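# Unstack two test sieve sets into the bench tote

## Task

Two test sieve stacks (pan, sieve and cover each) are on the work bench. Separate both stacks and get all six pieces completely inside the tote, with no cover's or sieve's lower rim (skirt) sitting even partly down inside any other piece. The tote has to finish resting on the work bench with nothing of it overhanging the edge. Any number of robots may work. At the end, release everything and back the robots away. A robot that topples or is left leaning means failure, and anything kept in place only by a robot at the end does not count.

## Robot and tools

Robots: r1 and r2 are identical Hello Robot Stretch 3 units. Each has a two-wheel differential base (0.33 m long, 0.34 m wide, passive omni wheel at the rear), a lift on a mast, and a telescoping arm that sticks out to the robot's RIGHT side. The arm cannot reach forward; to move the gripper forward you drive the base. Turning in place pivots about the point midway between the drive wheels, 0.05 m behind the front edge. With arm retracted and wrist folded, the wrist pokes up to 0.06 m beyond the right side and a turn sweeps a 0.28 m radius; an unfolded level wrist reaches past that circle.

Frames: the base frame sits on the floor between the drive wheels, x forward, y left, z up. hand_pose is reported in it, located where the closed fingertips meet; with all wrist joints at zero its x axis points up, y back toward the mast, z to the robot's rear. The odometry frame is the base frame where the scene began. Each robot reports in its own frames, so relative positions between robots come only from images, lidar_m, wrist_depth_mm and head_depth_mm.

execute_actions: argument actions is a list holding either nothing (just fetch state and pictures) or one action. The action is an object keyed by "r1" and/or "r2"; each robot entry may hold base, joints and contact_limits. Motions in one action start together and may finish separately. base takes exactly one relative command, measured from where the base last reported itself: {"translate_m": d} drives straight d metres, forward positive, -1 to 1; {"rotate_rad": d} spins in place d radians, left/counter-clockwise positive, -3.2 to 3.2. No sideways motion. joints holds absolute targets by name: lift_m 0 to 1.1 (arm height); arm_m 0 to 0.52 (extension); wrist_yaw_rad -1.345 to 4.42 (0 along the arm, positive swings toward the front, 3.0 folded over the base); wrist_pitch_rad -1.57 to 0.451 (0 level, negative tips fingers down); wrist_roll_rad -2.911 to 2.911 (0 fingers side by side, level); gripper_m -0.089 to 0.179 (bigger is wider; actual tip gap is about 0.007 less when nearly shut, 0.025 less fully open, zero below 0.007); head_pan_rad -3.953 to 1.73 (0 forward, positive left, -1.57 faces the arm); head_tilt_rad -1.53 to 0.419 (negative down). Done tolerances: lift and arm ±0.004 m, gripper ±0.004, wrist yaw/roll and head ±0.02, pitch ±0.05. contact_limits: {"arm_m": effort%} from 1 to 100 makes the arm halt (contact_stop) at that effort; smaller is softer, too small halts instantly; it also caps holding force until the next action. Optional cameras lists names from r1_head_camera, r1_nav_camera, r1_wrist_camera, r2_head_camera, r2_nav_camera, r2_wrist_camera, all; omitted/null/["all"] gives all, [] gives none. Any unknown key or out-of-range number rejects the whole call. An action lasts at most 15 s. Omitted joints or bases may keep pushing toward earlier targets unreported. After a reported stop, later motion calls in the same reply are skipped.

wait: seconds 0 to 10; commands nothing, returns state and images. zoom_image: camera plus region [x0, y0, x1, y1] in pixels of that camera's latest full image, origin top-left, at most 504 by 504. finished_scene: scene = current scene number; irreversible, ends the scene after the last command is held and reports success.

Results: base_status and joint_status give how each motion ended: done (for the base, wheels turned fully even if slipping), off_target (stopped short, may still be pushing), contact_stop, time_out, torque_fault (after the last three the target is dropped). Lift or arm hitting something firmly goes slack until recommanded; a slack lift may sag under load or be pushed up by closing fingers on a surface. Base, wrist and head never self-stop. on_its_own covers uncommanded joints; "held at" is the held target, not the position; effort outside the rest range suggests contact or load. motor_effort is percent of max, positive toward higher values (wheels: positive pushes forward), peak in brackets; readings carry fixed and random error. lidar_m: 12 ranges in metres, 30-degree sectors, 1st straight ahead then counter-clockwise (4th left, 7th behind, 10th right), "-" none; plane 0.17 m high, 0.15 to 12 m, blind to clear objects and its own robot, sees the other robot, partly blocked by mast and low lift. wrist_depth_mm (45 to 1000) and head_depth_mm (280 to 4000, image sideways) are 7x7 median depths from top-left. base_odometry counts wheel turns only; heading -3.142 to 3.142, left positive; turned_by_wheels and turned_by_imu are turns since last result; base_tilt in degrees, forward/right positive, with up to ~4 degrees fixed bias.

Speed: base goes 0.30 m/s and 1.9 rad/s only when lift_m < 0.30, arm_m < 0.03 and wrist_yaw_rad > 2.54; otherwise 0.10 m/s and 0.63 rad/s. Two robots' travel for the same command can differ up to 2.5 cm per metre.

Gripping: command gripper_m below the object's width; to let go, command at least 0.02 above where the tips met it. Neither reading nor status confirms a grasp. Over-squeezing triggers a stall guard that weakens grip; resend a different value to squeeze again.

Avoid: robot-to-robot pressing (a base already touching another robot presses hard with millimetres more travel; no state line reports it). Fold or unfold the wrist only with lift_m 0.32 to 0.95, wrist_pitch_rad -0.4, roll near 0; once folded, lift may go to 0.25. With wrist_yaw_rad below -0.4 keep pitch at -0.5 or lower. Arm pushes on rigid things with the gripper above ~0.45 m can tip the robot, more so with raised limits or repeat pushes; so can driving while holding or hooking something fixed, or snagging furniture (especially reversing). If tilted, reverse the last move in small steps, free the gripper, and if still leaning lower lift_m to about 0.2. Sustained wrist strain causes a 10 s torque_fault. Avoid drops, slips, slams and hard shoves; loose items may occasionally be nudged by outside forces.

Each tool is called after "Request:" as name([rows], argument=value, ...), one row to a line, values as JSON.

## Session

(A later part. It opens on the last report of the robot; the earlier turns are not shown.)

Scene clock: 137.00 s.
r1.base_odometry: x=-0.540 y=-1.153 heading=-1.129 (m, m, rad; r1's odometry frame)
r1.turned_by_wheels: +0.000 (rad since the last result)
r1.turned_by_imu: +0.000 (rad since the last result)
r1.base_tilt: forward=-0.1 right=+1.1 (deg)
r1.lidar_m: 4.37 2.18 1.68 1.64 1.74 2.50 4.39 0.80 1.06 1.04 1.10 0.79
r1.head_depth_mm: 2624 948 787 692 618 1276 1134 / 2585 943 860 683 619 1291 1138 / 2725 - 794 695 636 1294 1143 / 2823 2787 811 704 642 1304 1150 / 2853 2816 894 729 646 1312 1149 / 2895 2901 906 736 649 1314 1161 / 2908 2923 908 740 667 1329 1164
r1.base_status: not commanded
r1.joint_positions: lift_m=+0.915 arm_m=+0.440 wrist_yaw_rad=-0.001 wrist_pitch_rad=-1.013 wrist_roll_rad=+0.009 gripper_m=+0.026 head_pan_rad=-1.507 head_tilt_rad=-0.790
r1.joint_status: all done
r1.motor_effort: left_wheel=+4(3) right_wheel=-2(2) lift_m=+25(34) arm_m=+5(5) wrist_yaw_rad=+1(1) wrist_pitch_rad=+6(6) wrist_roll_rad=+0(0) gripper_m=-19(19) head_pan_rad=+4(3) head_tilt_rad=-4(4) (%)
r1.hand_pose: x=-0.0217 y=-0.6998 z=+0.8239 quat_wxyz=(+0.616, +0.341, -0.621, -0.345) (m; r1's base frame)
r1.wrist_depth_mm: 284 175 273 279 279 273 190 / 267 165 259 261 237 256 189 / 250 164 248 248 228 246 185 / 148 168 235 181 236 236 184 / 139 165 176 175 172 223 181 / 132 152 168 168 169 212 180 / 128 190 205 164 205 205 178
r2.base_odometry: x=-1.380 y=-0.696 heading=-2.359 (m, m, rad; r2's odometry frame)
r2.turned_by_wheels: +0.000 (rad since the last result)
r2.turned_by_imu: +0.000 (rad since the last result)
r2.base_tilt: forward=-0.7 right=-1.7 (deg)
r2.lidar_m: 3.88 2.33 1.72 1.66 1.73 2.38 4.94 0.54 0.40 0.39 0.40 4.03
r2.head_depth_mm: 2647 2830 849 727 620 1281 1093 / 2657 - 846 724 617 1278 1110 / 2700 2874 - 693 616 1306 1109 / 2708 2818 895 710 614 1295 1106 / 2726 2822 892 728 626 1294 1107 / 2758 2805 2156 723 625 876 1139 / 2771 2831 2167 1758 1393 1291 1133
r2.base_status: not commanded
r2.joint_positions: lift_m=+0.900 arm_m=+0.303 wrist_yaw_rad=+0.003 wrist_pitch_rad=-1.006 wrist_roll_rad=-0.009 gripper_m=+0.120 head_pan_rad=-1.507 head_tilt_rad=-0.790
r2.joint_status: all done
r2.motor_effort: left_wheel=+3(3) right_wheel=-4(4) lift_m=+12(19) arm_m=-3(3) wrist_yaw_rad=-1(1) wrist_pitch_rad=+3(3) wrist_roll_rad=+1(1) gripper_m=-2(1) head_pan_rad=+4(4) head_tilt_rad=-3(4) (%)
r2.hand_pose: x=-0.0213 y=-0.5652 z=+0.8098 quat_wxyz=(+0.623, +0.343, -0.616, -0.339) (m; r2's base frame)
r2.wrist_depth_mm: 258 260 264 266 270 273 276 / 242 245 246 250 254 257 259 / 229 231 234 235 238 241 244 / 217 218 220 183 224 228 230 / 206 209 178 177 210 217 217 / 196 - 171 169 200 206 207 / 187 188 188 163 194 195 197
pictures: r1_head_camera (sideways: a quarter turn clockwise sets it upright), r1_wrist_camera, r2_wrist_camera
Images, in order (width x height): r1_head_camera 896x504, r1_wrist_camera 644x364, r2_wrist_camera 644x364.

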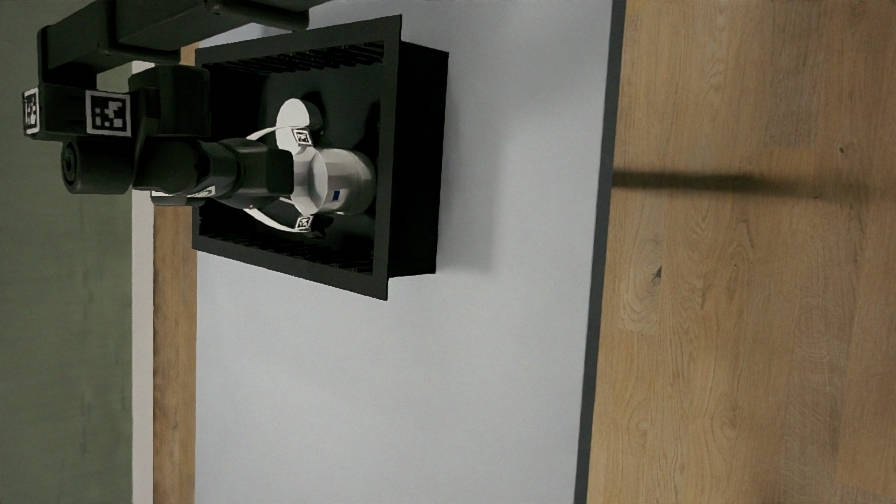

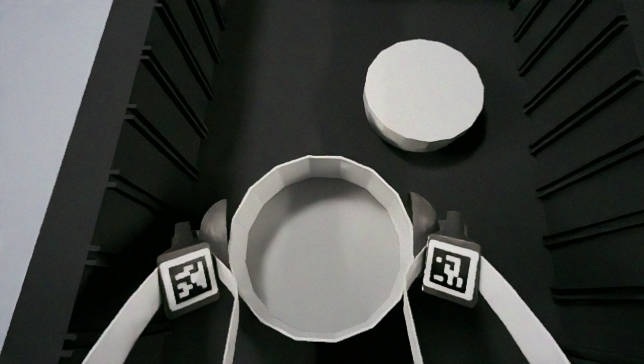

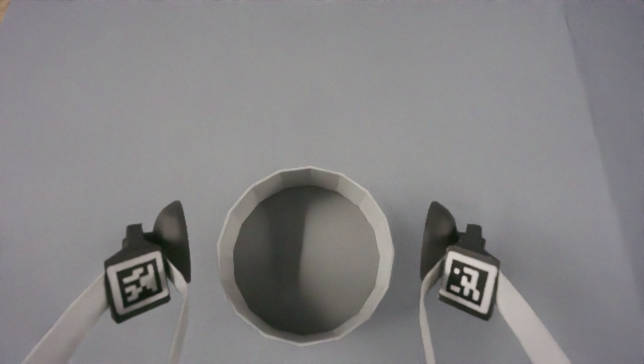

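Request:
execute_actions([
  {"r1":{"joints":{"lift_m":0.905}},"r2":{"joints":{"gripper_m":0.035}}},
], cameras=[])

Request:
execute_actions([
  {"r1":{"joints":{"gripper_m":0.095}},"r2":{"joints":{"lift_m":1.02}}},
], cameras=[])

Request:
execute_actions([
  {"r1":{"joints":{"lift_m":1.0}},"r2":{"base":{"translate_m":-0.08}}},
], cameras=["r1_head_camera","r2_head_camera"])

Request:
execute_actions([
  {"r1":{"base":{"translate_m":0.52},"joints":{"gripper_m":0.12,"arm_m":0.343}},"r2":{"base":{"translate_m":-0.4},"joints":{"arm_m":0.4}}},
], cameras=[])

Request:
execute_actions([
  {"r1":{"joints":{"lift_m":0.871}},"r2":{"joints":{"lift_m":0.906}}},
], cameras=["r1_wrist_camera","r2_wrist_camera"])

Request:
execute_actions([
  {"r1":{"joints":{"gripper_m":0.025}},"r2":{"joints":{"gripper_m":0.095}}},
], cameras=[])

Request:
execute_actions([
  {"r1":{"joints":{"lift_m":1.02}},"r2":{"joints":{"lift_m":1.0}}},
], cameras=["r2_head_camera"])

Request:
execute_actions([
  {"r2":{"base":{"translate_m":0.48},"joints":{"gripper_m":0.12,"arm_m":0.303}},"r1":{"base":{"translate_m":-0.585},"joints":{"arm_m":0.375}}},
], cameras=[])

Request:
execute_actions([
  {"r1":{"joints":{"lift_m":0.95}},"r2":{"joints":{"lift_m":0.871}}},
], cameras=["r1_head_camera","r1_wrist_camera","r2_wrist_camera"])

Scene clock: 147.53 s.
r1.base_odometry: x=-0.540 y=-1.153 heading=-1.129 (m, m, rad; r1's odometry frame)
r1.turned_by_wheels: +0.000 (rad since the last result)
r1.turned_by_imu: -0.001 (rad since the last result)
r1.base_tilt: forward=-0.2 right=+1.1 (deg)
r1.lidar_m: 4.36 2.17 1.68 1.65 1.74 2.50 4.37 0.80 1.06 1.04 1.10 0.79
r1.head_depth_mm: 2646 - 780 690 615 1284 1128 / 2664 955 859 683 621 1291 1141 / 2692 2881 796 696 637 1293 1143 / 2792 2805 812 706 643 1301 1153 / 2802 2826 895 730 647 1310 1156 / 2871 2865 904 734 651 1318 1157 / 2906 2903 911 741 668 1327 1160
r1.base_status: not commanded
r1.joint_positions: lift_m=+0.905 arm_m=+0.440 wrist_yaw_rad=-0.001 wrist_pitch_rad=-1.008 wrist_roll_rad=+0.009 gripper_m=+0.026 head_pan_rad=-1.507 head_tilt_rad=-0.790
r1.joint_status: all done
r1.motor_effort: left_wheel=+2(3) right_wheel=+0(2) lift_m=+20(26) arm_m=+5(5) wrist_yaw_rad=+2(1) wrist_pitch_rad=+4(6) wrist_roll_rad=+0(0) gripper_m=-19(19) head_pan_rad=+3(2) head_tilt_rad=-5(4) (%)
r1.hand_pose: x=-0.0217 y=-0.7008 z=+0.8146 quat_wxyz=(+0.617, +0.340, -0.622, -0.344) (m; r1's base frame)
r1.wrist_depth_mm: 272 164 266 269 267 267 190 / 254 165 250 252 225 248 188 / 146 164 240 239 219 238 186 / 137 168 228 180 225 227 183 / 130 169 173 175 172 215 182 / 128 162 167 165 168 205 181 / 129 191 197 162 197 196 179
r2.base_odometry: x=-1.380 y=-0.696 heading=-2.359 (m, m, rad; r2's odometry frame)
r2.turned_by_wheels: +0.000 (rad since the last result)
r2.turned_by_imu: +0.000 (rad since the last result)
r2.base_tilt: forward=-0.8 right=-1.4 (deg)
r2.lidar_m: 3.86 2.34 1.71 1.66 1.72 2.38 4.95 0.54 0.40 0.39 0.40 4.00
r2.head_depth_mm: 2627 2813 850 729 621 1283 1088 / 2669 - 847 731 618 1280 1113 / 2682 2892 - 694 614 1301 1111 / 2727 2822 895 710 613 1303 1107 / 2739 2802 891 726 626 1289 1101 / 2798 2788 2160 724 624 877 1133 / 2760 2780 2143 1762 1396 1291 1131
r2.base_status: not commanded
r2.joint_positions: lift_m=+0.900 arm_m=+0.303 wrist_yaw_rad=+0.003 wrist_pitch_rad=-1.007 wrist_roll_rad=-0.009 gripper_m=+0.036 head_pan_rad=-1.507 head_tilt_rad=-0.790
r2.joint_status: all done
r2.motor_effort: left_wheel=+3(3) right_wheel=-4(4) lift_m=+12(12) arm_m=-2(3) wrist_yaw_rad=-2(1) wrist_pitch_rad=+4(4) wrist_roll_rad=+1(1) gripper_m=-21(93) head_pan_rad=+4(3) head_tilt_rad=-3(4) (%)
r2.hand_pose: x=-0.0213 y=-0.5648 z=+0.8096 quat_wxyz=(+0.623, +0.344, -0.616, -0.339) (m; r2's base frame)
r2.wrist_depth_mm: 256 260 262 266 269 273 278 / 240 244 247 249 253 255 259 / 228 229 232 234 238 241 243 / 216 218 220 180 225 227 230 / 206 207 170 174 194 216 217 / 196 198 164 166 169 205 206 / 186 187 188 160 192 194 197
pictures: none
No camera images: the call's "cameras" was empty. Leave "cameras" out to get every camera's image.

Scene clock: 149.47 s.
r1.base_odometry: x=-0.540 y=-1.153 heading=-1.129 (m, m, rad; r1's odometry frame)
r1.turned_by_wheels: +0.000 (rad since the last result)
r1.turned_by_imu: +0.000 (rad since the last result)
r1.base_tilt: forward=+0.0 right=+1.2 (deg)
r1.lidar_m: 4.37 2.18 1.68 1.65 1.74 2.50 4.39 0.80 1.06 1.04 1.10 0.79
r1.head_depth_mm: 2644 - 769 691 616 1277 1137 / 2656 954 860 682 621 1291 1139 / 2724 2907 796 695 637 1297 1148 / 2837 2800 812 706 641 1306 1151 / 2822 2814 893 729 645 1306 1151 / 2886 2880 904 736 650 1314 1158 / 2918 2889 912 740 669 1328 1164
r1.base_status: not commanded
r1.joint_positions: lift_m=+0.905 arm_m=+0.440 wrist_yaw_rad=-0.001 wrist_pitch_rad=-1.005 wrist_roll_rad=+0.009 gripper_m=+0.095 head_pan_rad=-1.507 head_tilt_rad=-0.790
r1.joint_status: all done
r1.motor_effort: left_wheel=+3(3) right_wheel=-1(1) lift_m=+22(23) arm_m=+5(5) wrist_yaw_rad=+2(1) wrist_pitch_rad=+2(4) wrist_roll_rad=+0(0) gripper_m=+0(75) head_pan_rad=+3(3) head_tilt_rad=-4(4) (%)
r1.hand_pose: x=-0.0217 y=-0.7015 z=+0.8149 quat_wxyz=(+0.617, +0.339, -0.622, -0.343) (m; r1's base frame)
r1.wrist_depth_mm: 272 164 267 268 267 264 191 / 254 163 250 254 227 247 188 / 147 163 239 240 219 235 186 / 136 167 227 179 226 226 184 / 130 160 172 175 173 215 182 / 128 151 168 167 168 205 181 / 127 189 196 192 197 196 174
r2.base_odometry: x=-1.380 y=-0.696 heading=-2.359 (m, m, rad; r2's odometry frame)
r2.turned_by_wheels: +0.000 (rad since the last result)
r2.turned_by_imu: +0.000 (rad since the last result)
r2.base_tilt: forward=-0.5 right=-1.5 (deg)
r2.lidar_m: 3.86 2.32 1.72 1.66 1.73 2.38 4.95 0.55 0.40 0.39 0.40 4.01
r2.head_depth_mm: - 2754 913 736 619 1282 1088 / - 2755 875 735 619 1277 1113 / 2680 - 621 729 616 1301 1107 / 2711 2823 867 729 615 1303 1102 / 2707 2847 889 727 625 1298 1100 / 2769 2830 2150 724 625 874 1133 / 2807 2792 2145 1759 1400 1288 1131
r2.base_status: not commanded
r2.joint_positions: lift_m=+1.020 arm_m=+0.303 wrist_yaw_rad=+0.003 wrist_pitch_rad=-1.010 wrist_roll_rad=-0.009 gripper_m=+0.039 head_pan_rad=-1.507 head_tilt_rad=-0.790
r2.joint_status: all done
r2.motor_effort: left_wheel=+3(3) right_wheel=-4(4) lift_m=+25(26) arm_m=-3(2) wrist_yaw_rad=-1(1) wrist_pitch_rad=+5(5) wrist_roll_rad=+1(1) gripper_m=-20(21) head_pan_rad=+3(4) head_tilt_rad=-3(4) (%)
r2.hand_pose: x=-0.0213 y=-0.5642 z=+0.9284 quat_wxyz=(+0.622, +0.345, -0.615, -0.340) (m; r2's base frame)
r2.wrist_depth_mm: - 413 413 416 426 424 427 / - 384 386 390 397 399 405 / - 362 369 367 376 378 385 / - 345 347 181 355 356 363 / - 325 171 176 176 338 342 / - 310 164 166 169 323 325 / 299 295 298 160 302 306 310
pictures: none
No camera images: the call's "cameras" was empty. Leave "cameras" out to get every camera's image.

Scene clock: 151.23 s.
r1.base_odometry: x=-0.540 y=-1.153 heading=-1.129 (m, m, rad; r1's odometry frame)
r1.turned_by_wheels: +0.000 (rad since the last result)
r1.turned_by_imu: +0.000 (rad since the last result)
r1.base_tilt: forward=+0.1 right=+1.4 (deg)
r1.lidar_m: 4.37 2.18 1.69 1.65 1.74 2.50 4.39 0.80 1.06 1.04 1.10 0.79
r1.head_depth_mm: 2799 2726 818 690 616 1287 1137 / - 2749 862 683 620 1284 1137 / 2721 959 806 695 635 1297 1140 / 2810 2784 814 706 641 1305 1148 / 2859 2828 896 730 646 1310 1157 / 2895 2888 903 736 650 1319 1158 / 2897 2891 912 740 670 1324 1166
r1.base_status: not commanded
r1.joint_positions: lift_m=+1.000 arm_m=+0.440 wrist_yaw_rad=-0.001 wrist_pitch_rad=-1.006 wrist_roll_rad=+0.009 gripper_m=+0.095 head_pan_rad=-1.507 head_tilt_rad=-0.790
r1.joint_status: all done
r1.motor_effort: left_wheel=+2(3) right_wheel=-1(1) lift_m=+46(53) arm_m=+5(5) wrist_yaw_rad=+1(1) wrist_pitch_rad=+3(3) wrist_roll_rad=+0(0) gripper_m=+1(0) head_pan_rad=+3(3) head_tilt_rad=-5(4) (%)
r1.hand_pose: x=-0.0217 y=-0.7012 z=+0.9089 quat_wxyz=(+0.617, +0.339, -0.622, -0.343) (m; r1's base frame)
r1.wrist_depth_mm: 390 392 334 351 347 315 388 / 373 370 307 365 363 286 366 / 346 348 314 346 326 284 347 / 332 329 320 328 318 283 326 / 315 312 310 266 311 259 311 / 302 303 293 260 293 240 292 / 287 205 281 281 283 280 210
r2.base_odometry: x=-1.324 y=-0.639 heading=-2.359 (m, m, rad; r2's odometry frame)
r2.turned_by_wheels: +0.000 (rad since the last result)
r2.turned_by_imu: +0.000 (rad since the last result)
r2.base_tilt: forward=-0.5 right=-1.5 (deg)
r2.lidar_m: 3.95 2.33 1.72 1.66 1.73 2.39 4.87 0.54 0.40 0.39 0.40 4.09
r2.head_depth_mm: - 2667 907 737 620 1277 1110 / - 2758 876 734 618 1280 1105 / 2633 - 619 733 615 1306 1105 / 2720 2826 871 725 616 1304 1104 / 2726 2829 892 724 625 1291 1098 / 2769 2789 890 725 625 1265 1099 / 2802 2810 2161 722 623 1221 1136
r2.base_status: done
r2.joint_positions: lift_m=+1.020 arm_m=+0.303 wrist_yaw_rad=+0.003 wrist_pitch_rad=-1.010 wrist_roll_rad=-0.009 gripper_m=+0.039 head_pan_rad=-1.507 head_tilt_rad=-0.790
r2.joint_status: not commanded
r2.motor_effort: left_wheel=+4(6) right_wheel=-3(11) lift_m=+25(25) arm_m=-3(2) wrist_yaw_rad=-1(1) wrist_pitch_rad=+5(5) wrist_roll_rad=+1(1) gripper_m=-19(19) head_pan_rad=+3(4) head_tilt_rad=-3(3) (%)
r2.hand_pose: x=-0.0213 y=-0.5642 z=+0.9284 quat_wxyz=(+0.622, +0.345, -0.615, -0.340) (m; r2's base frame)
r2.wrist_depth_mm: - 407 410 421 421 428 371 / 384 382 389 394 393 403 371 / 360 363 366 368 375 378 364 / 339 343 345 181 354 357 354 / 323 327 170 174 176 338 337 / 307 311 164 166 169 324 324 / 294 297 297 160 302 307 309
pictures: r1_head_camera (sideways: a quarter turn clockwise sets it upright), r2_head_camera (sideways: a quarter turn clockwise sets it upright)
Images, in order (width x height): r1_head_camera 896x504, r2_head_camera 896x504.

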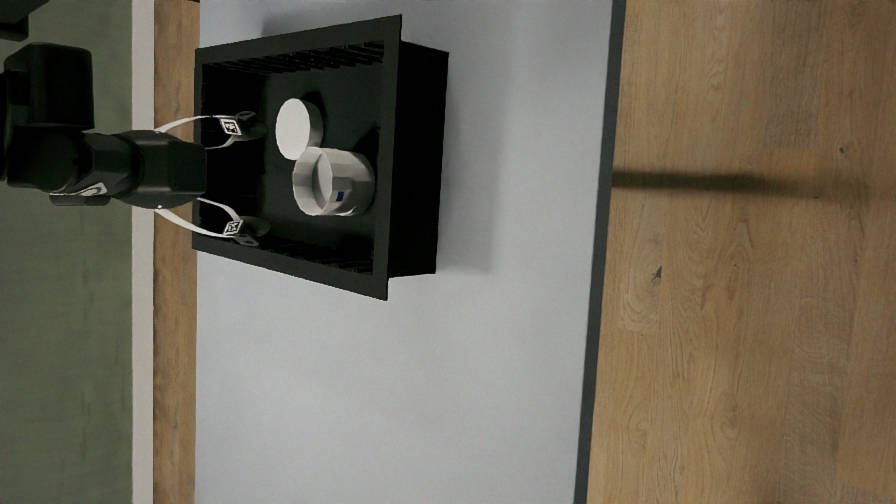

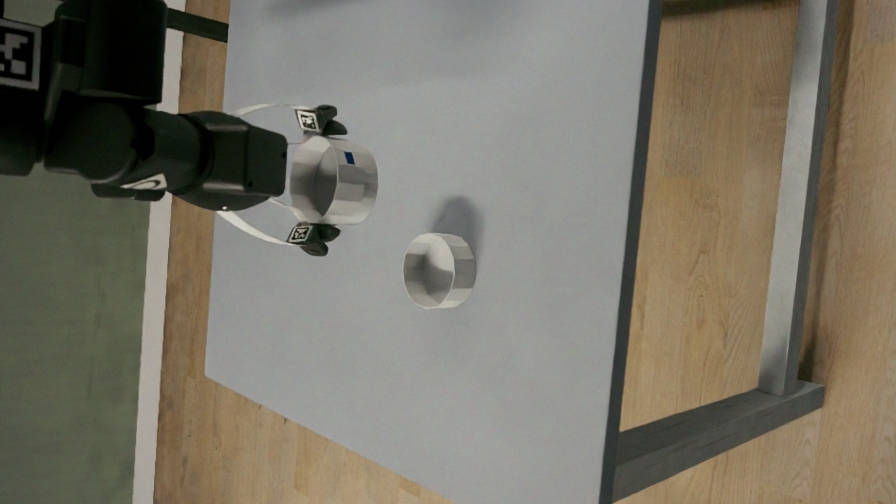

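Scene clock: 157.37 s.
r1.base_odometry: x=-0.318 y=-1.623 heading=-1.129 (m, m, rad; r1's odometry frame)
r1.turned_by_wheels: +0.000 (rad since the last result)
r1.turned_by_imu: +0.000 (rad since the last result)
r1.base_tilt: forward=+0.0 right=+1.2 (deg)
r1.lidar_m: 3.86 2.16 1.65 1.61 1.70 2.45 4.89 1.29 1.09 1.07 0.45 3.95
r1.head_depth_mm: 2687 1103 868 711 644 1283 1137 / - 1116 871 718 650 1293 1139 / 2787 - 881 720 654 1297 1142 / 2860 1148 861 725 1407 1302 1152 / 2874 2848 894 731 745 1130 1159 / 2894 2850 2206 1750 1431 1321 1164 / 2879 2918 2228 1812 1535 1319 1164
r1.base_status: done
r1.joint_positions: lift_m=+1.000 arm_m=+0.343 wrist_yaw_rad=-0.001 wrist_pitch_rad=-1.007 wrist_roll_rad=+0.009 gripper_m=+0.120 head_pan_rad=-1.507 head_tilt_rad=-0.790
r1.joint_status: all done
r1.motor_effort: left_wheel=+3(8) right_wheel=-2(3) lift_m=+44(46) arm_m=-4(5) wrist_yaw_rad=+1(0) wrist_pitch_rad=+3(3) wrist_roll_rad=+0(0) gripper_m=+0(76) head_pan_rad=+3(3) head_tilt_rad=-5(5) (%)
r1.hand_pose: x=-0.0217 y=-0.6050 z=+0.9089 quat_wxyz=(+0.617, +0.340, -0.622, -0.343) (m; r1's base frame)
r1.wrist_depth_mm: - 405 393 393 390 387 391 / - 375 368 370 368 369 368 / - 351 348 350 346 346 349 / - 331 331 330 330 328 328 / - 318 315 310 315 315 311 / - - 301 297 300 - 296 / 999 286 286 287 286 286 284
r2.base_odometry: x=-1.040 y=-0.357 heading=-2.359 (m, m, rad; r2's odometry frame)
r2.turned_by_wheels: +0.000 (rad since the last result)
r2.turned_by_imu: +0.002 (rad since the last result)
r2.base_tilt: forward=-0.5 right=-1.6 (deg)
r2.lidar_m: 4.35 2.34 1.72 1.66 1.73 2.40 4.46 0.54 0.40 0.38 0.40 0.55
r2.head_depth_mm: 2701 2836 841 680 620 1285 1112 / - 2756 843 683 618 1282 1111 / 2674 910 780 678 615 1283 1107 / 2738 2843 827 687 614 1299 1106 / 2734 2820 893 727 612 1297 1102 / 2749 2782 889 723 626 1292 1098 / 2793 2786 884 722 623 1290 1114
r2.base_status: done
r2.joint_positions: lift_m=+1.020 arm_m=+0.400 wrist_yaw_rad=+0.002 wrist_pitch_rad=-1.010 wrist_roll_rad=-0.009 gripper_m=+0.039 head_pan_rad=-1.507 head_tilt_rad=-0.790
r2.joint_status: all done
r2.motor_effort: left_wheel=+4(5) right_wheel=-3(10) lift_m=+25(25) arm_m=+3(4) wrist_yaw_rad=-1(1) wrist_pitch_rad=+6(5) wrist_roll_rad=+1(1) gripper_m=-19(19) head_pan_rad=+4(4) head_tilt_rad=-3(3) (%)
r2.hand_pose: x=-0.0213 y=-0.6604 z=+0.9284 quat_wxyz=(+0.622, +0.345, -0.615, -0.340) (m; r2's base frame)
r2.wrist_depth_mm: 401 408 347 357 351 421 430 / 380 381 358 389 391 337 405 / 359 360 313 363 320 306 379 / 341 342 278 182 342 281 361 / 323 326 171 174 176 276 341 / 308 309 164 165 169 240 324 / 294 219 263 159 301 237 309
pictures: none
No camera images: the call's "cameras" was empty. Leave "cameras" out to get every camera's image.

Scene clock: 159.37 s.
r1.base_odometry: x=-0.318 y=-1.623 heading=-1.129 (m, m, rad; r1's odometry frame)
r1.turned_by_wheels: +0.000 (rad since the last result)
r1.turned_by_imu: +0.000 (rad since the last result)
r1.base_tilt: forward=+0.0 right=+1.2 (deg)
r1.lidar_m: 3.86 2.16 1.65 1.61 1.71 2.45 4.89 1.29 1.10 1.07 0.45 3.95
r1.head_depth_mm: 2741 2929 814 695 643 1279 1135 / 2784 - 820 713 649 1283 1142 / 2830 2928 - 718 652 1306 1145 / 2839 1145 889 724 1408 1304 1143 / 2889 2823 897 732 744 1136 1151 / 2948 2886 2221 1761 1436 1316 1157 / 2966 2888 2247 1815 1526 1319 1171
r1.base_status: not commanded
r1.joint_positions: lift_m=+0.871 arm_m=+0.343 wrist_yaw_rad=-0.001 wrist_pitch_rad=-1.007 wrist_roll_rad=+0.009 gripper_m=+0.120 head_pan_rad=-1.507 head_tilt_rad=-0.790
r1.joint_status: all done
r1.motor_effort: left_wheel=+3(3) right_wheel=-2(2) lift_m=+24(40) arm_m=-4(4) wrist_yaw_rad=+1(1) wrist_pitch_rad=+3(3) wrist_roll_rad=+0(0) gripper_m=+0(1) head_pan_rad=+2(3) head_tilt_rad=-5(4) (%)
r1.hand_pose: x=-0.0217 y=-0.6050 z=+0.7807 quat_wxyz=(+0.617, +0.340, -0.622, -0.343) (m; r1's base frame)
r1.wrist_depth_mm: 230 230 229 229 227 228 227 / 216 217 216 215 215 215 215 / 205 204 204 204 203 204 203 / 194 193 193 188 193 193 192 / 184 186 182 181 182 186 183 / 176 - 174 173 173 - 175 / - 168 167 166 167 166 167
r2.base_odometry: x=-1.040 y=-0.357 heading=-2.358 (m, m, rad; r2's odometry frame)
r2.turned_by_wheels: +0.000 (rad since the last result)
r2.turned_by_imu: +0.000 (rad since the last result)
r2.base_tilt: forward=-0.5 right=-1.6 (deg)
r2.lidar_m: 4.35 2.33 1.72 1.67 1.73 2.40 4.45 0.54 0.40 0.38 0.40 0.55
r2.head_depth_mm: 2594 - 789 681 620 1283 1110 / 2601 - 844 680 618 1276 1108 / 2647 2882 776 677 615 1281 1109 / 2712 2847 814 687 615 1307 1108 / 2730 2833 893 726 614 1291 1107 / 2768 2787 890 723 625 1294 1097 / 2766 2783 886 722 623 1291 1119
r2.base_status: not commanded
r2.joint_positions: lift_m=+0.906 arm_m=+0.400 wrist_yaw_rad=+0.002 wrist_pitch_rad=-1.010 wrist_roll_rad=-0.009 gripper_m=+0.039 head_pan_rad=-1.507 head_tilt_rad=-0.790
r2.joint_status: all done
r2.motor_effort: left_wheel=+4(4) right_wheel=-4(4) lift_m=+11(21) arm_m=+3(3) wrist_yaw_rad=-1(1) wrist_pitch_rad=+5(5) wrist_roll_rad=+1(1) gripper_m=-19(19) head_pan_rad=+3(3) head_tilt_rad=-4(4) (%)
r2.hand_pose: x=-0.0213 y=-0.6604 z=+0.8154 quat_wxyz=(+0.622, +0.344, -0.615, -0.340) (m; r2's base frame)
r2.wrist_depth_mm: 263 160 263 268 215 232 179 / 248 150 248 252 207 227 178 / 232 153 235 238 208 239 176 / 133 154 223 180 228 230 176 / 125 145 170 174 195 218 175 / 119 137 164 165 168 208 173 / 115 173 192 160 196 198 171
pictures: r1_wrist_camera, r2_wrist_camera
Images, in order (width x height): r1_wrist_camera 644x364, r2_wrist_camera 644x364.

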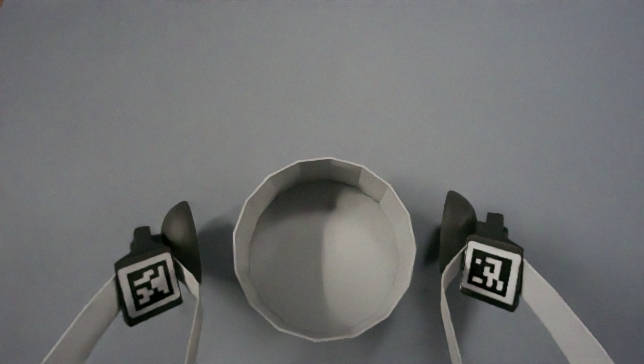

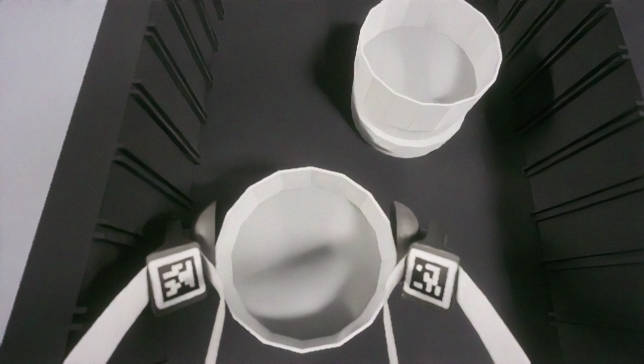

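Scene clock: 160.80 s.
r1.base_odometry: x=-0.318 y=-1.623 heading=-1.129 (m, m, rad; r1's odometry frame)
r1.turned_by_wheels: +0.000 (rad since the last result)
r1.turned_by_imu: +0.000 (rad since the last result)
r1.base_tilt: forward=+0.0 right=+1.2 (deg)
r1.lidar_m: 3.87 2.16 1.65 1.61 1.70 2.45 4.89 1.29 1.09 1.07 0.45 3.97
r1.head_depth_mm: 2720 2918 815 695 645 1282 1141 / 2772 - 821 714 648 1286 1141 / 2812 2944 - 718 651 1295 1145 / 2828 1140 887 723 658 1306 1153 / 2872 2848 898 730 744 1136 1154 / 2934 2862 2198 1751 1438 1313 1158 / 2964 2886 2230 1819 1528 1324 1169
r1.base_status: not commanded
r1.joint_positions: lift_m=+0.871 arm_m=+0.343 wrist_yaw_rad=+0.000 wrist_pitch_rad=-1.005 wrist_roll_rad=+0.009 gripper_m=+0.026 head_pan_rad=-1.507 head_tilt_rad=-0.790
r1.joint_status: all done
r1.motor_effort: left_wheel=+3(4) right_wheel=-2(2) lift_m=+24(23) arm_m=-3(4) wrist_yaw_rad=+1(0) wrist_pitch_rad=+2(3) wrist_roll_rad=+0(0) gripper_m=-19(97) head_pan_rad=+3(3) head_tilt_rad=-5(5) (%)
r1.hand_pose: x=-0.0217 y=-0.6053 z=+0.7808 quat_wxyz=(+0.617, +0.339, -0.622, -0.343) (m; r1's base frame)
r1.wrist_depth_mm: 230 231 229 229 228 229 228 / 217 217 216 216 216 217 215 / 204 205 204 204 204 203 204 / 194 194 194 186 193 194 192 / 185 184 176 179 177 184 183 / 175 176 171 170 172 174 174 / 168 167 167 164 167 167 167
r2.base_odometry: x=-1.040 y=-0.357 heading=-2.359 (m, m, rad; r2's odometry frame)
r2.turned_by_wheels: +0.000 (rad since the last result)
r2.turned_by_imu: +0.000 (rad since the last result)
r2.base_tilt: forward=-0.6 right=-1.5 (deg)
r2.lidar_m: 4.36 2.33 1.72 1.67 1.74 2.40 4.46 0.54 0.40 0.38 0.40 0.55
r2.head_depth_mm: 2631 - 788 682 619 1280 1110 / 2597 - 845 682 618 1285 1105 / 2657 2921 773 678 618 1283 1108 / 2708 2828 811 689 613 1302 1104 / 2714 2830 890 726 611 1296 1100 / 2727 2813 888 723 625 1294 1097 / 2802 2791 888 719 623 1287 1116
r2.base_status: not commanded
r2.joint_positions: lift_m=+0.906 arm_m=+0.400 wrist_yaw_rad=+0.002 wrist_pitch_rad=-1.005 wrist_roll_rad=-0.009 gripper_m=+0.095 head_pan_rad=-1.507 head_tilt_rad=-0.790
r2.joint_status: all done
r2.motor_effort: left_wheel=+3(4) right_wheel=-3(5) lift_m=+11(11) arm_m=+3(3) wrist_yaw_rad=-1(2) wrist_pitch_rad=+3(5) wrist_roll_rad=+1(1) gripper_m=+0(78) head_pan_rad=+4(4) head_tilt_rad=-3(4) (%)
r2.hand_pose: x=-0.0213 y=-0.6615 z=+0.8159 quat_wxyz=(+0.623, +0.343, -0.616, -0.339) (m; r2's base frame)
r2.wrist_depth_mm: 265 161 262 271 215 234 179 / 249 151 249 254 209 219 177 / 232 153 235 238 206 242 176 / 133 155 223 180 229 229 175 / 125 145 171 174 173 219 174 / 119 136 166 166 169 207 173 / - 174 192 162 196 198 172
pictures: none
No camera images: the call's "cameras" was empty. Leave "cameras" out to get every camera's image.

Scene clock: 163.00 s.
r1.base_odometry: x=-0.318 y=-1.623 heading=-1.129 (m, m, rad; r1's odometry frame)
r1.turned_by_wheels: +0.000 (rad since the last result)
r1.turned_by_imu: +0.000 (rad since the last result)
r1.base_tilt: forward=+0.0 right=+1.2 (deg)
r1.lidar_m: 3.86 2.16 1.65 1.61 1.71 2.45 4.89 1.29 1.10 1.07 0.45 3.96
r1.head_depth_mm: 2921 1108 864 711 645 1284 1129 / - 1107 847 716 649 1293 1139 / 2784 1011 669 720 652 1300 1142 / 2865 1151 874 725 658 1310 1152 / 2869 2873 898 730 746 1129 1155 / 2950 2879 2216 1756 1438 1317 1157 / 2929 2911 2242 1802 1538 1310 1163
r1.base_status: not commanded
r1.joint_positions: lift_m=+1.020 arm_m=+0.343 wrist_yaw_rad=+0.000 wrist_pitch_rad=-1.011 wrist_roll_rad=+0.009 gripper_m=+0.026 head_pan_rad=-1.507 head_tilt_rad=-0.790
r1.joint_status: all done
r1.motor_effort: left_wheel=+3(3) right_wheel=-2(2) lift_m=+46(48) arm_m=-4(4) wrist_yaw_rad=+0(1) wrist_pitch_rad=+5(5) wrist_roll_rad=+0(0) gripper_m=-19(19) head_pan_rad=+2(3) head_tilt_rad=-5(4) (%)
r1.hand_pose: x=-0.0217 y=-0.6039 z=+0.9283 quat_wxyz=(+0.616, +0.341, -0.621, -0.344) (m; r1's base frame)
r1.wrist_depth_mm: - - 416 411 409 415 410 / - 401 390 388 388 388 389 / - 373 369 368 370 369 368 / - 351 351 186 353 348 351 / - 332 175 180 177 331 331 / - 318 171 171 173 315 317 / - 306 305 166 306 302 302
r2.base_odometry: x=-1.040 y=-0.357 heading=-2.359 (m, m, rad; r2's odometry frame)
r2.turned_by_wheels: +0.000 (rad since the last result)
r2.turned_by_imu: +0.000 (rad since the last result)
r2.base_tilt: forward=-0.5 right=-1.6 (deg)
r2.lidar_m: 4.37 2.34 1.72 1.67 1.73 2.40 4.46 0.54 0.39 0.38 0.40 0.55
r2.head_depth_mm: 2571 2824 842 682 620 1279 1110 / - 2856 844 681 618 1277 1111 / 2649 931 842 678 615 1279 1111 / 2704 2854 819 686 614 1300 1106 / 2745 2827 893 724 611 1291 1104 / 2775 2779 890 723 625 1292 1100 / 2791 2774 886 722 623 1289 1113
r2.base_status: not commanded
r2.joint_positions: lift_m=+1.000 arm_m=+0.400 wrist_yaw_rad=+0.002 wrist_pitch_rad=-1.005 wrist_roll_rad=-0.009 gripper_m=+0.095 head_pan_rad=-1.507 head_tilt_rad=-0.790
r2.joint_status: all done
r2.motor_effort: left_wheel=+3(4) right_wheel=-3(3) lift_m=+24(25) arm_m=+4(4) wrist_yaw_rad=+0(1) wrist_pitch_rad=+3(3) wrist_roll_rad=+1(1) gripper_m=+0(1) head_pan_rad=+3(4) head_tilt_rad=-3(4) (%)
r2.hand_pose: x=-0.0213 y=-0.6615 z=+0.9090 quat_wxyz=(+0.623, +0.343, -0.616, -0.339) (m; r2's base frame)
r2.wrist_depth_mm: 381 384 330 354 352 323 408 / 359 360 308 364 371 307 383 / 336 340 316 343 304 279 359 / 320 321 318 326 324 259 340 / 304 307 305 267 314 256 322 / 289 293 286 254 293 238 303 / 276 200 277 277 283 250 287
pictures: r2_head_camera (sideways: a quarter turn clockwise sets it upright)
Images, in order (width x height): r2_head_camera 896x504.

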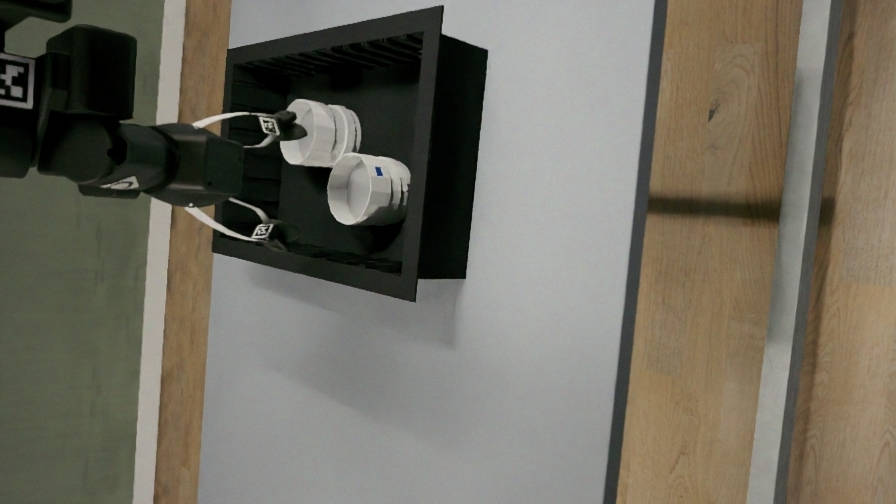

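Scene clock: 169.83 s.
r1.base_odometry: x=-0.568 y=-1.095 heading=-1.129 (m, m, rad; r1's odometry frame)
r1.turned_by_wheels: +0.000 (rad since the last result)
r1.turned_by_imu: -0.001 (rad since the last result)
r1.base_tilt: forward=-0.1 right=+1.3 (deg)
r1.lidar_m: 4.45 2.18 1.68 1.65 1.75 2.51 4.32 0.74 1.06 1.03 1.10 0.85
r1.head_depth_mm: 2822 2721 867 712 617 1281 1131 / - 2751 800 693 619 1293 1141 / 2714 941 801 689 624 1294 1149 / 2836 2801 815 703 641 1309 1148 / 2797 2839 808 710 647 1307 1160 / 2854 2879 903 734 649 1319 1156 / 2900 2893 910 740 669 1320 1168
r1.base_status: done
r1.joint_positions: lift_m=+1.020 arm_m=+0.375 wrist_yaw_rad=+0.000 wrist_pitch_rad=-1.012 wrist_roll_rad=+0.009 gripper_m=+0.026 head_pan_rad=-1.507 head_tilt_rad=-0.790
r1.joint_status: all done
r1.motor_effort: left_wheel=+3(4) right_wheel=-2(7) lift_m=+47(47) arm_m=+5(5) wrist_yaw_rad=+1(0) wrist_pitch_rad=+5(5) wrist_roll_rad=+0(0) gripper_m=-19(19) head_pan_rad=+3(2) head_tilt_rad=-4(4) (%)
r1.hand_pose: x=-0.0217 y=-0.6350 z=+0.9283 quat_wxyz=(+0.616, +0.341, -0.621, -0.345) (m; r1's base frame)
r1.wrist_depth_mm: 414 344 406 408 397 408 412 / 393 308 390 342 381 388 389 / 371 292 369 356 310 365 366 / 355 292 305 186 260 349 350 / 332 287 177 179 177 332 334 / 236 269 171 171 173 318 317 / 227 301 301 167 237 300 304
r2.base_odometry: x=-1.380 y=-0.696 heading=-2.358 (m, m, rad; r2's odometry frame)
r2.turned_by_wheels: +0.000 (rad since the last result)
r2.turned_by_imu: +0.000 (rad since the last result)
r2.base_tilt: forward=-0.6 right=-1.6 (deg)
r2.lidar_m: 3.88 2.33 1.71 1.66 1.73 2.39 4.92 0.54 0.40 0.39 0.40 4.01
r2.head_depth_mm: - 1094 909 737 621 1284 1090 / - 1089 903 733 617 1287 1106 / 2701 - 871 727 616 1304 1104 / 2735 2828 901 727 614 1303 1104 / 2732 2848 892 727 626 1297 1104 / 2772 2806 2167 723 623 877 1137 / 2781 2798 2166 1771 1399 1293 1135
r2.base_status: done
r2.joint_positions: lift_m=+1.000 arm_m=+0.303 wrist_yaw_rad=+0.002 wrist_pitch_rad=-1.006 wrist_roll_rad=-0.009 gripper_m=+0.120 head_pan_rad=-1.507 head_tilt_rad=-0.790
r2.joint_status: all done
r2.motor_effort: left_wheel=+3(9) right_wheel=-4(8) lift_m=+24(24) arm_m=-2(6) wrist_yaw_rad=-2(1) wrist_pitch_rad=+3(3) wrist_roll_rad=+1(1) gripper_m=+0(76) head_pan_rad=+3(4) head_tilt_rad=-4(3) (%)
r2.hand_pose: x=-0.0213 y=-0.5653 z=+0.9090 quat_wxyz=(+0.623, +0.343, -0.616, -0.339) (m; r2's base frame)
r2.wrist_depth_mm: - 389 393 393 398 401 408 / - 361 365 369 376 380 383 / - 340 345 349 351 356 361 / - 325 324 330 332 335 340 / 311 307 308 310 314 320 323 / 294 - 294 297 301 308 305 / 279 276 281 282 285 286 292
pictures: none
No camera images: the call's "cameras" was empty. Leave "cameras" out to get every camera's image.

Scene clock: 171.83 s.
r1.base_odometry: x=-0.568 y=-1.095 heading=-1.129 (m, m, rad; r1's odometry frame)
r1.turned_by_wheels: +0.000 (rad since the last result)
r1.turned_by_imu: +0.000 (rad since the last result)
r1.base_tilt: forward=+0.1 right=+1.1 (deg)
r1.lidar_m: 4.43 2.19 1.69 1.65 1.74 2.52 4.31 0.74 1.06 1.04 1.09 0.85
r1.head_depth_mm: - 1045 867 711 615 1286 1137 / - 950 797 696 619 1293 1142 / 2724 - 737 690 625 1296 1147 / 2836 2817 814 701 640 1303 1150 / 2827 2846 813 711 646 1315 1155 / 2877 2862 902 737 649 1316 1163 / 2925 2938 911 738 668 1329 1166
r1.base_status: not commanded
r1.joint_positions: lift_m=+0.950 arm_m=+0.375 wrist_yaw_rad=+0.000 wrist_pitch_rad=-1.012 wrist_roll_rad=+0.009 gripper_m=+0.026 head_pan_rad=-1.507 head_tilt_rad=-0.790
r1.joint_status: all done
r1.motor_effort: left_wheel=+3(3) right_wheel=-2(2) lift_m=+24(40) arm_m=+5(5) wrist_yaw_rad=+1(0) wrist_pitch_rad=+5(5) wrist_roll_rad=+0(0) gripper_m=-19(19) head_pan_rad=+3(3) head_tilt_rad=-5(4) (%)
r1.hand_pose: x=-0.0217 y=-0.6350 z=+0.8590 quat_wxyz=(+0.616, +0.341, -0.621, -0.345) (m; r1's base frame)
r1.wrist_depth_mm: 220 283 324 273 284 319 324 / 208 286 305 277 297 299 304 / 207 250 242 290 282 284 290 / 210 259 231 185 258 186 275 / 212 258 176 180 177 182 260 / 213 249 171 171 173 245 250 / 216 238 237 166 233 160 239
r2.base_odometry: x=-1.380 y=-0.696 heading=-2.358 (m, m, rad; r2's odometry frame)
r2.turned_by_wheels: +0.000 (rad since the last result)
r2.turned_by_imu: +0.000 (rad since the last result)
r2.base_tilt: forward=-0.7 right=-1.5 (deg)
r2.lidar_m: 3.88 2.33 1.72 1.66 1.73 2.39 4.93 0.55 0.40 0.39 0.40 4.00
r2.head_depth_mm: 2649 2854 - 737 620 1286 1091 / 2664 2900 - 724 618 1282 1104 / 2690 2888 - 696 616 1296 1106 / 2728 2853 895 710 614 1299 1103 / 2734 2822 895 728 625 1296 1098 / 2774 2832 2165 725 625 876 1131 / 2790 2801 2162 1760 1401 1289 1132
r2.base_status: not commanded
r2.joint_positions: lift_m=+0.871 arm_m=+0.303 wrist_yaw_rad=+0.002 wrist_pitch_rad=-1.006 wrist_roll_rad=-0.009 gripper_m=+0.120 head_pan_rad=-1.507 head_tilt_rad=-0.790
r2.joint_status: all done
r2.motor_effort: left_wheel=+4(3) right_wheel=-4(4) lift_m=+12(21) arm_m=-2(3) wrist_yaw_rad=-1(1) wrist_pitch_rad=+3(3) wrist_roll_rad=+1(1) gripper_m=+0(0) head_pan_rad=+4(4) head_tilt_rad=-3(3) (%)
r2.hand_pose: x=-0.0213 y=-0.5653 z=+0.7808 quat_wxyz=(+0.623, +0.343, -0.616, -0.339) (m; r2's base frame)
r2.wrist_depth_mm: 221 223 227 230 233 234 238 / 208 210 213 215 218 220 223 / 197 198 201 201 205 208 210 / 187 188 189 186 194 196 199 / 177 179 178 179 180 186 187 / 169 - 169 171 173 178 178 / - 162 163 163 166 167 169
pictures: r1_head_camera (sideways: a quarter turn clockwise sets it upright), r1_wrist_camera, r2_wrist_camera
Images, in order (width x height): r1_head_camera 896x504, r1_wrist_camera 644x364, r2_wrist_camera 644x364.

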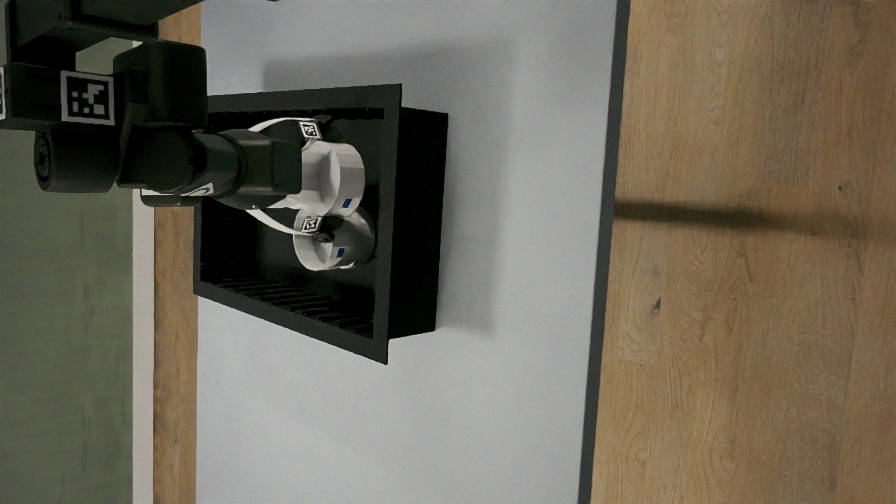

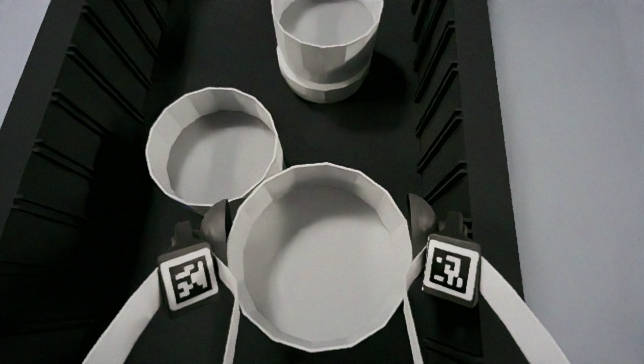

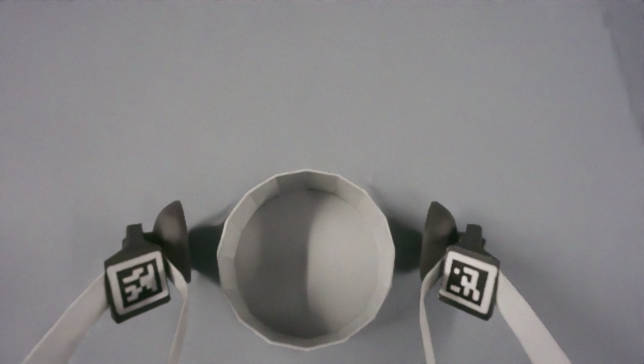

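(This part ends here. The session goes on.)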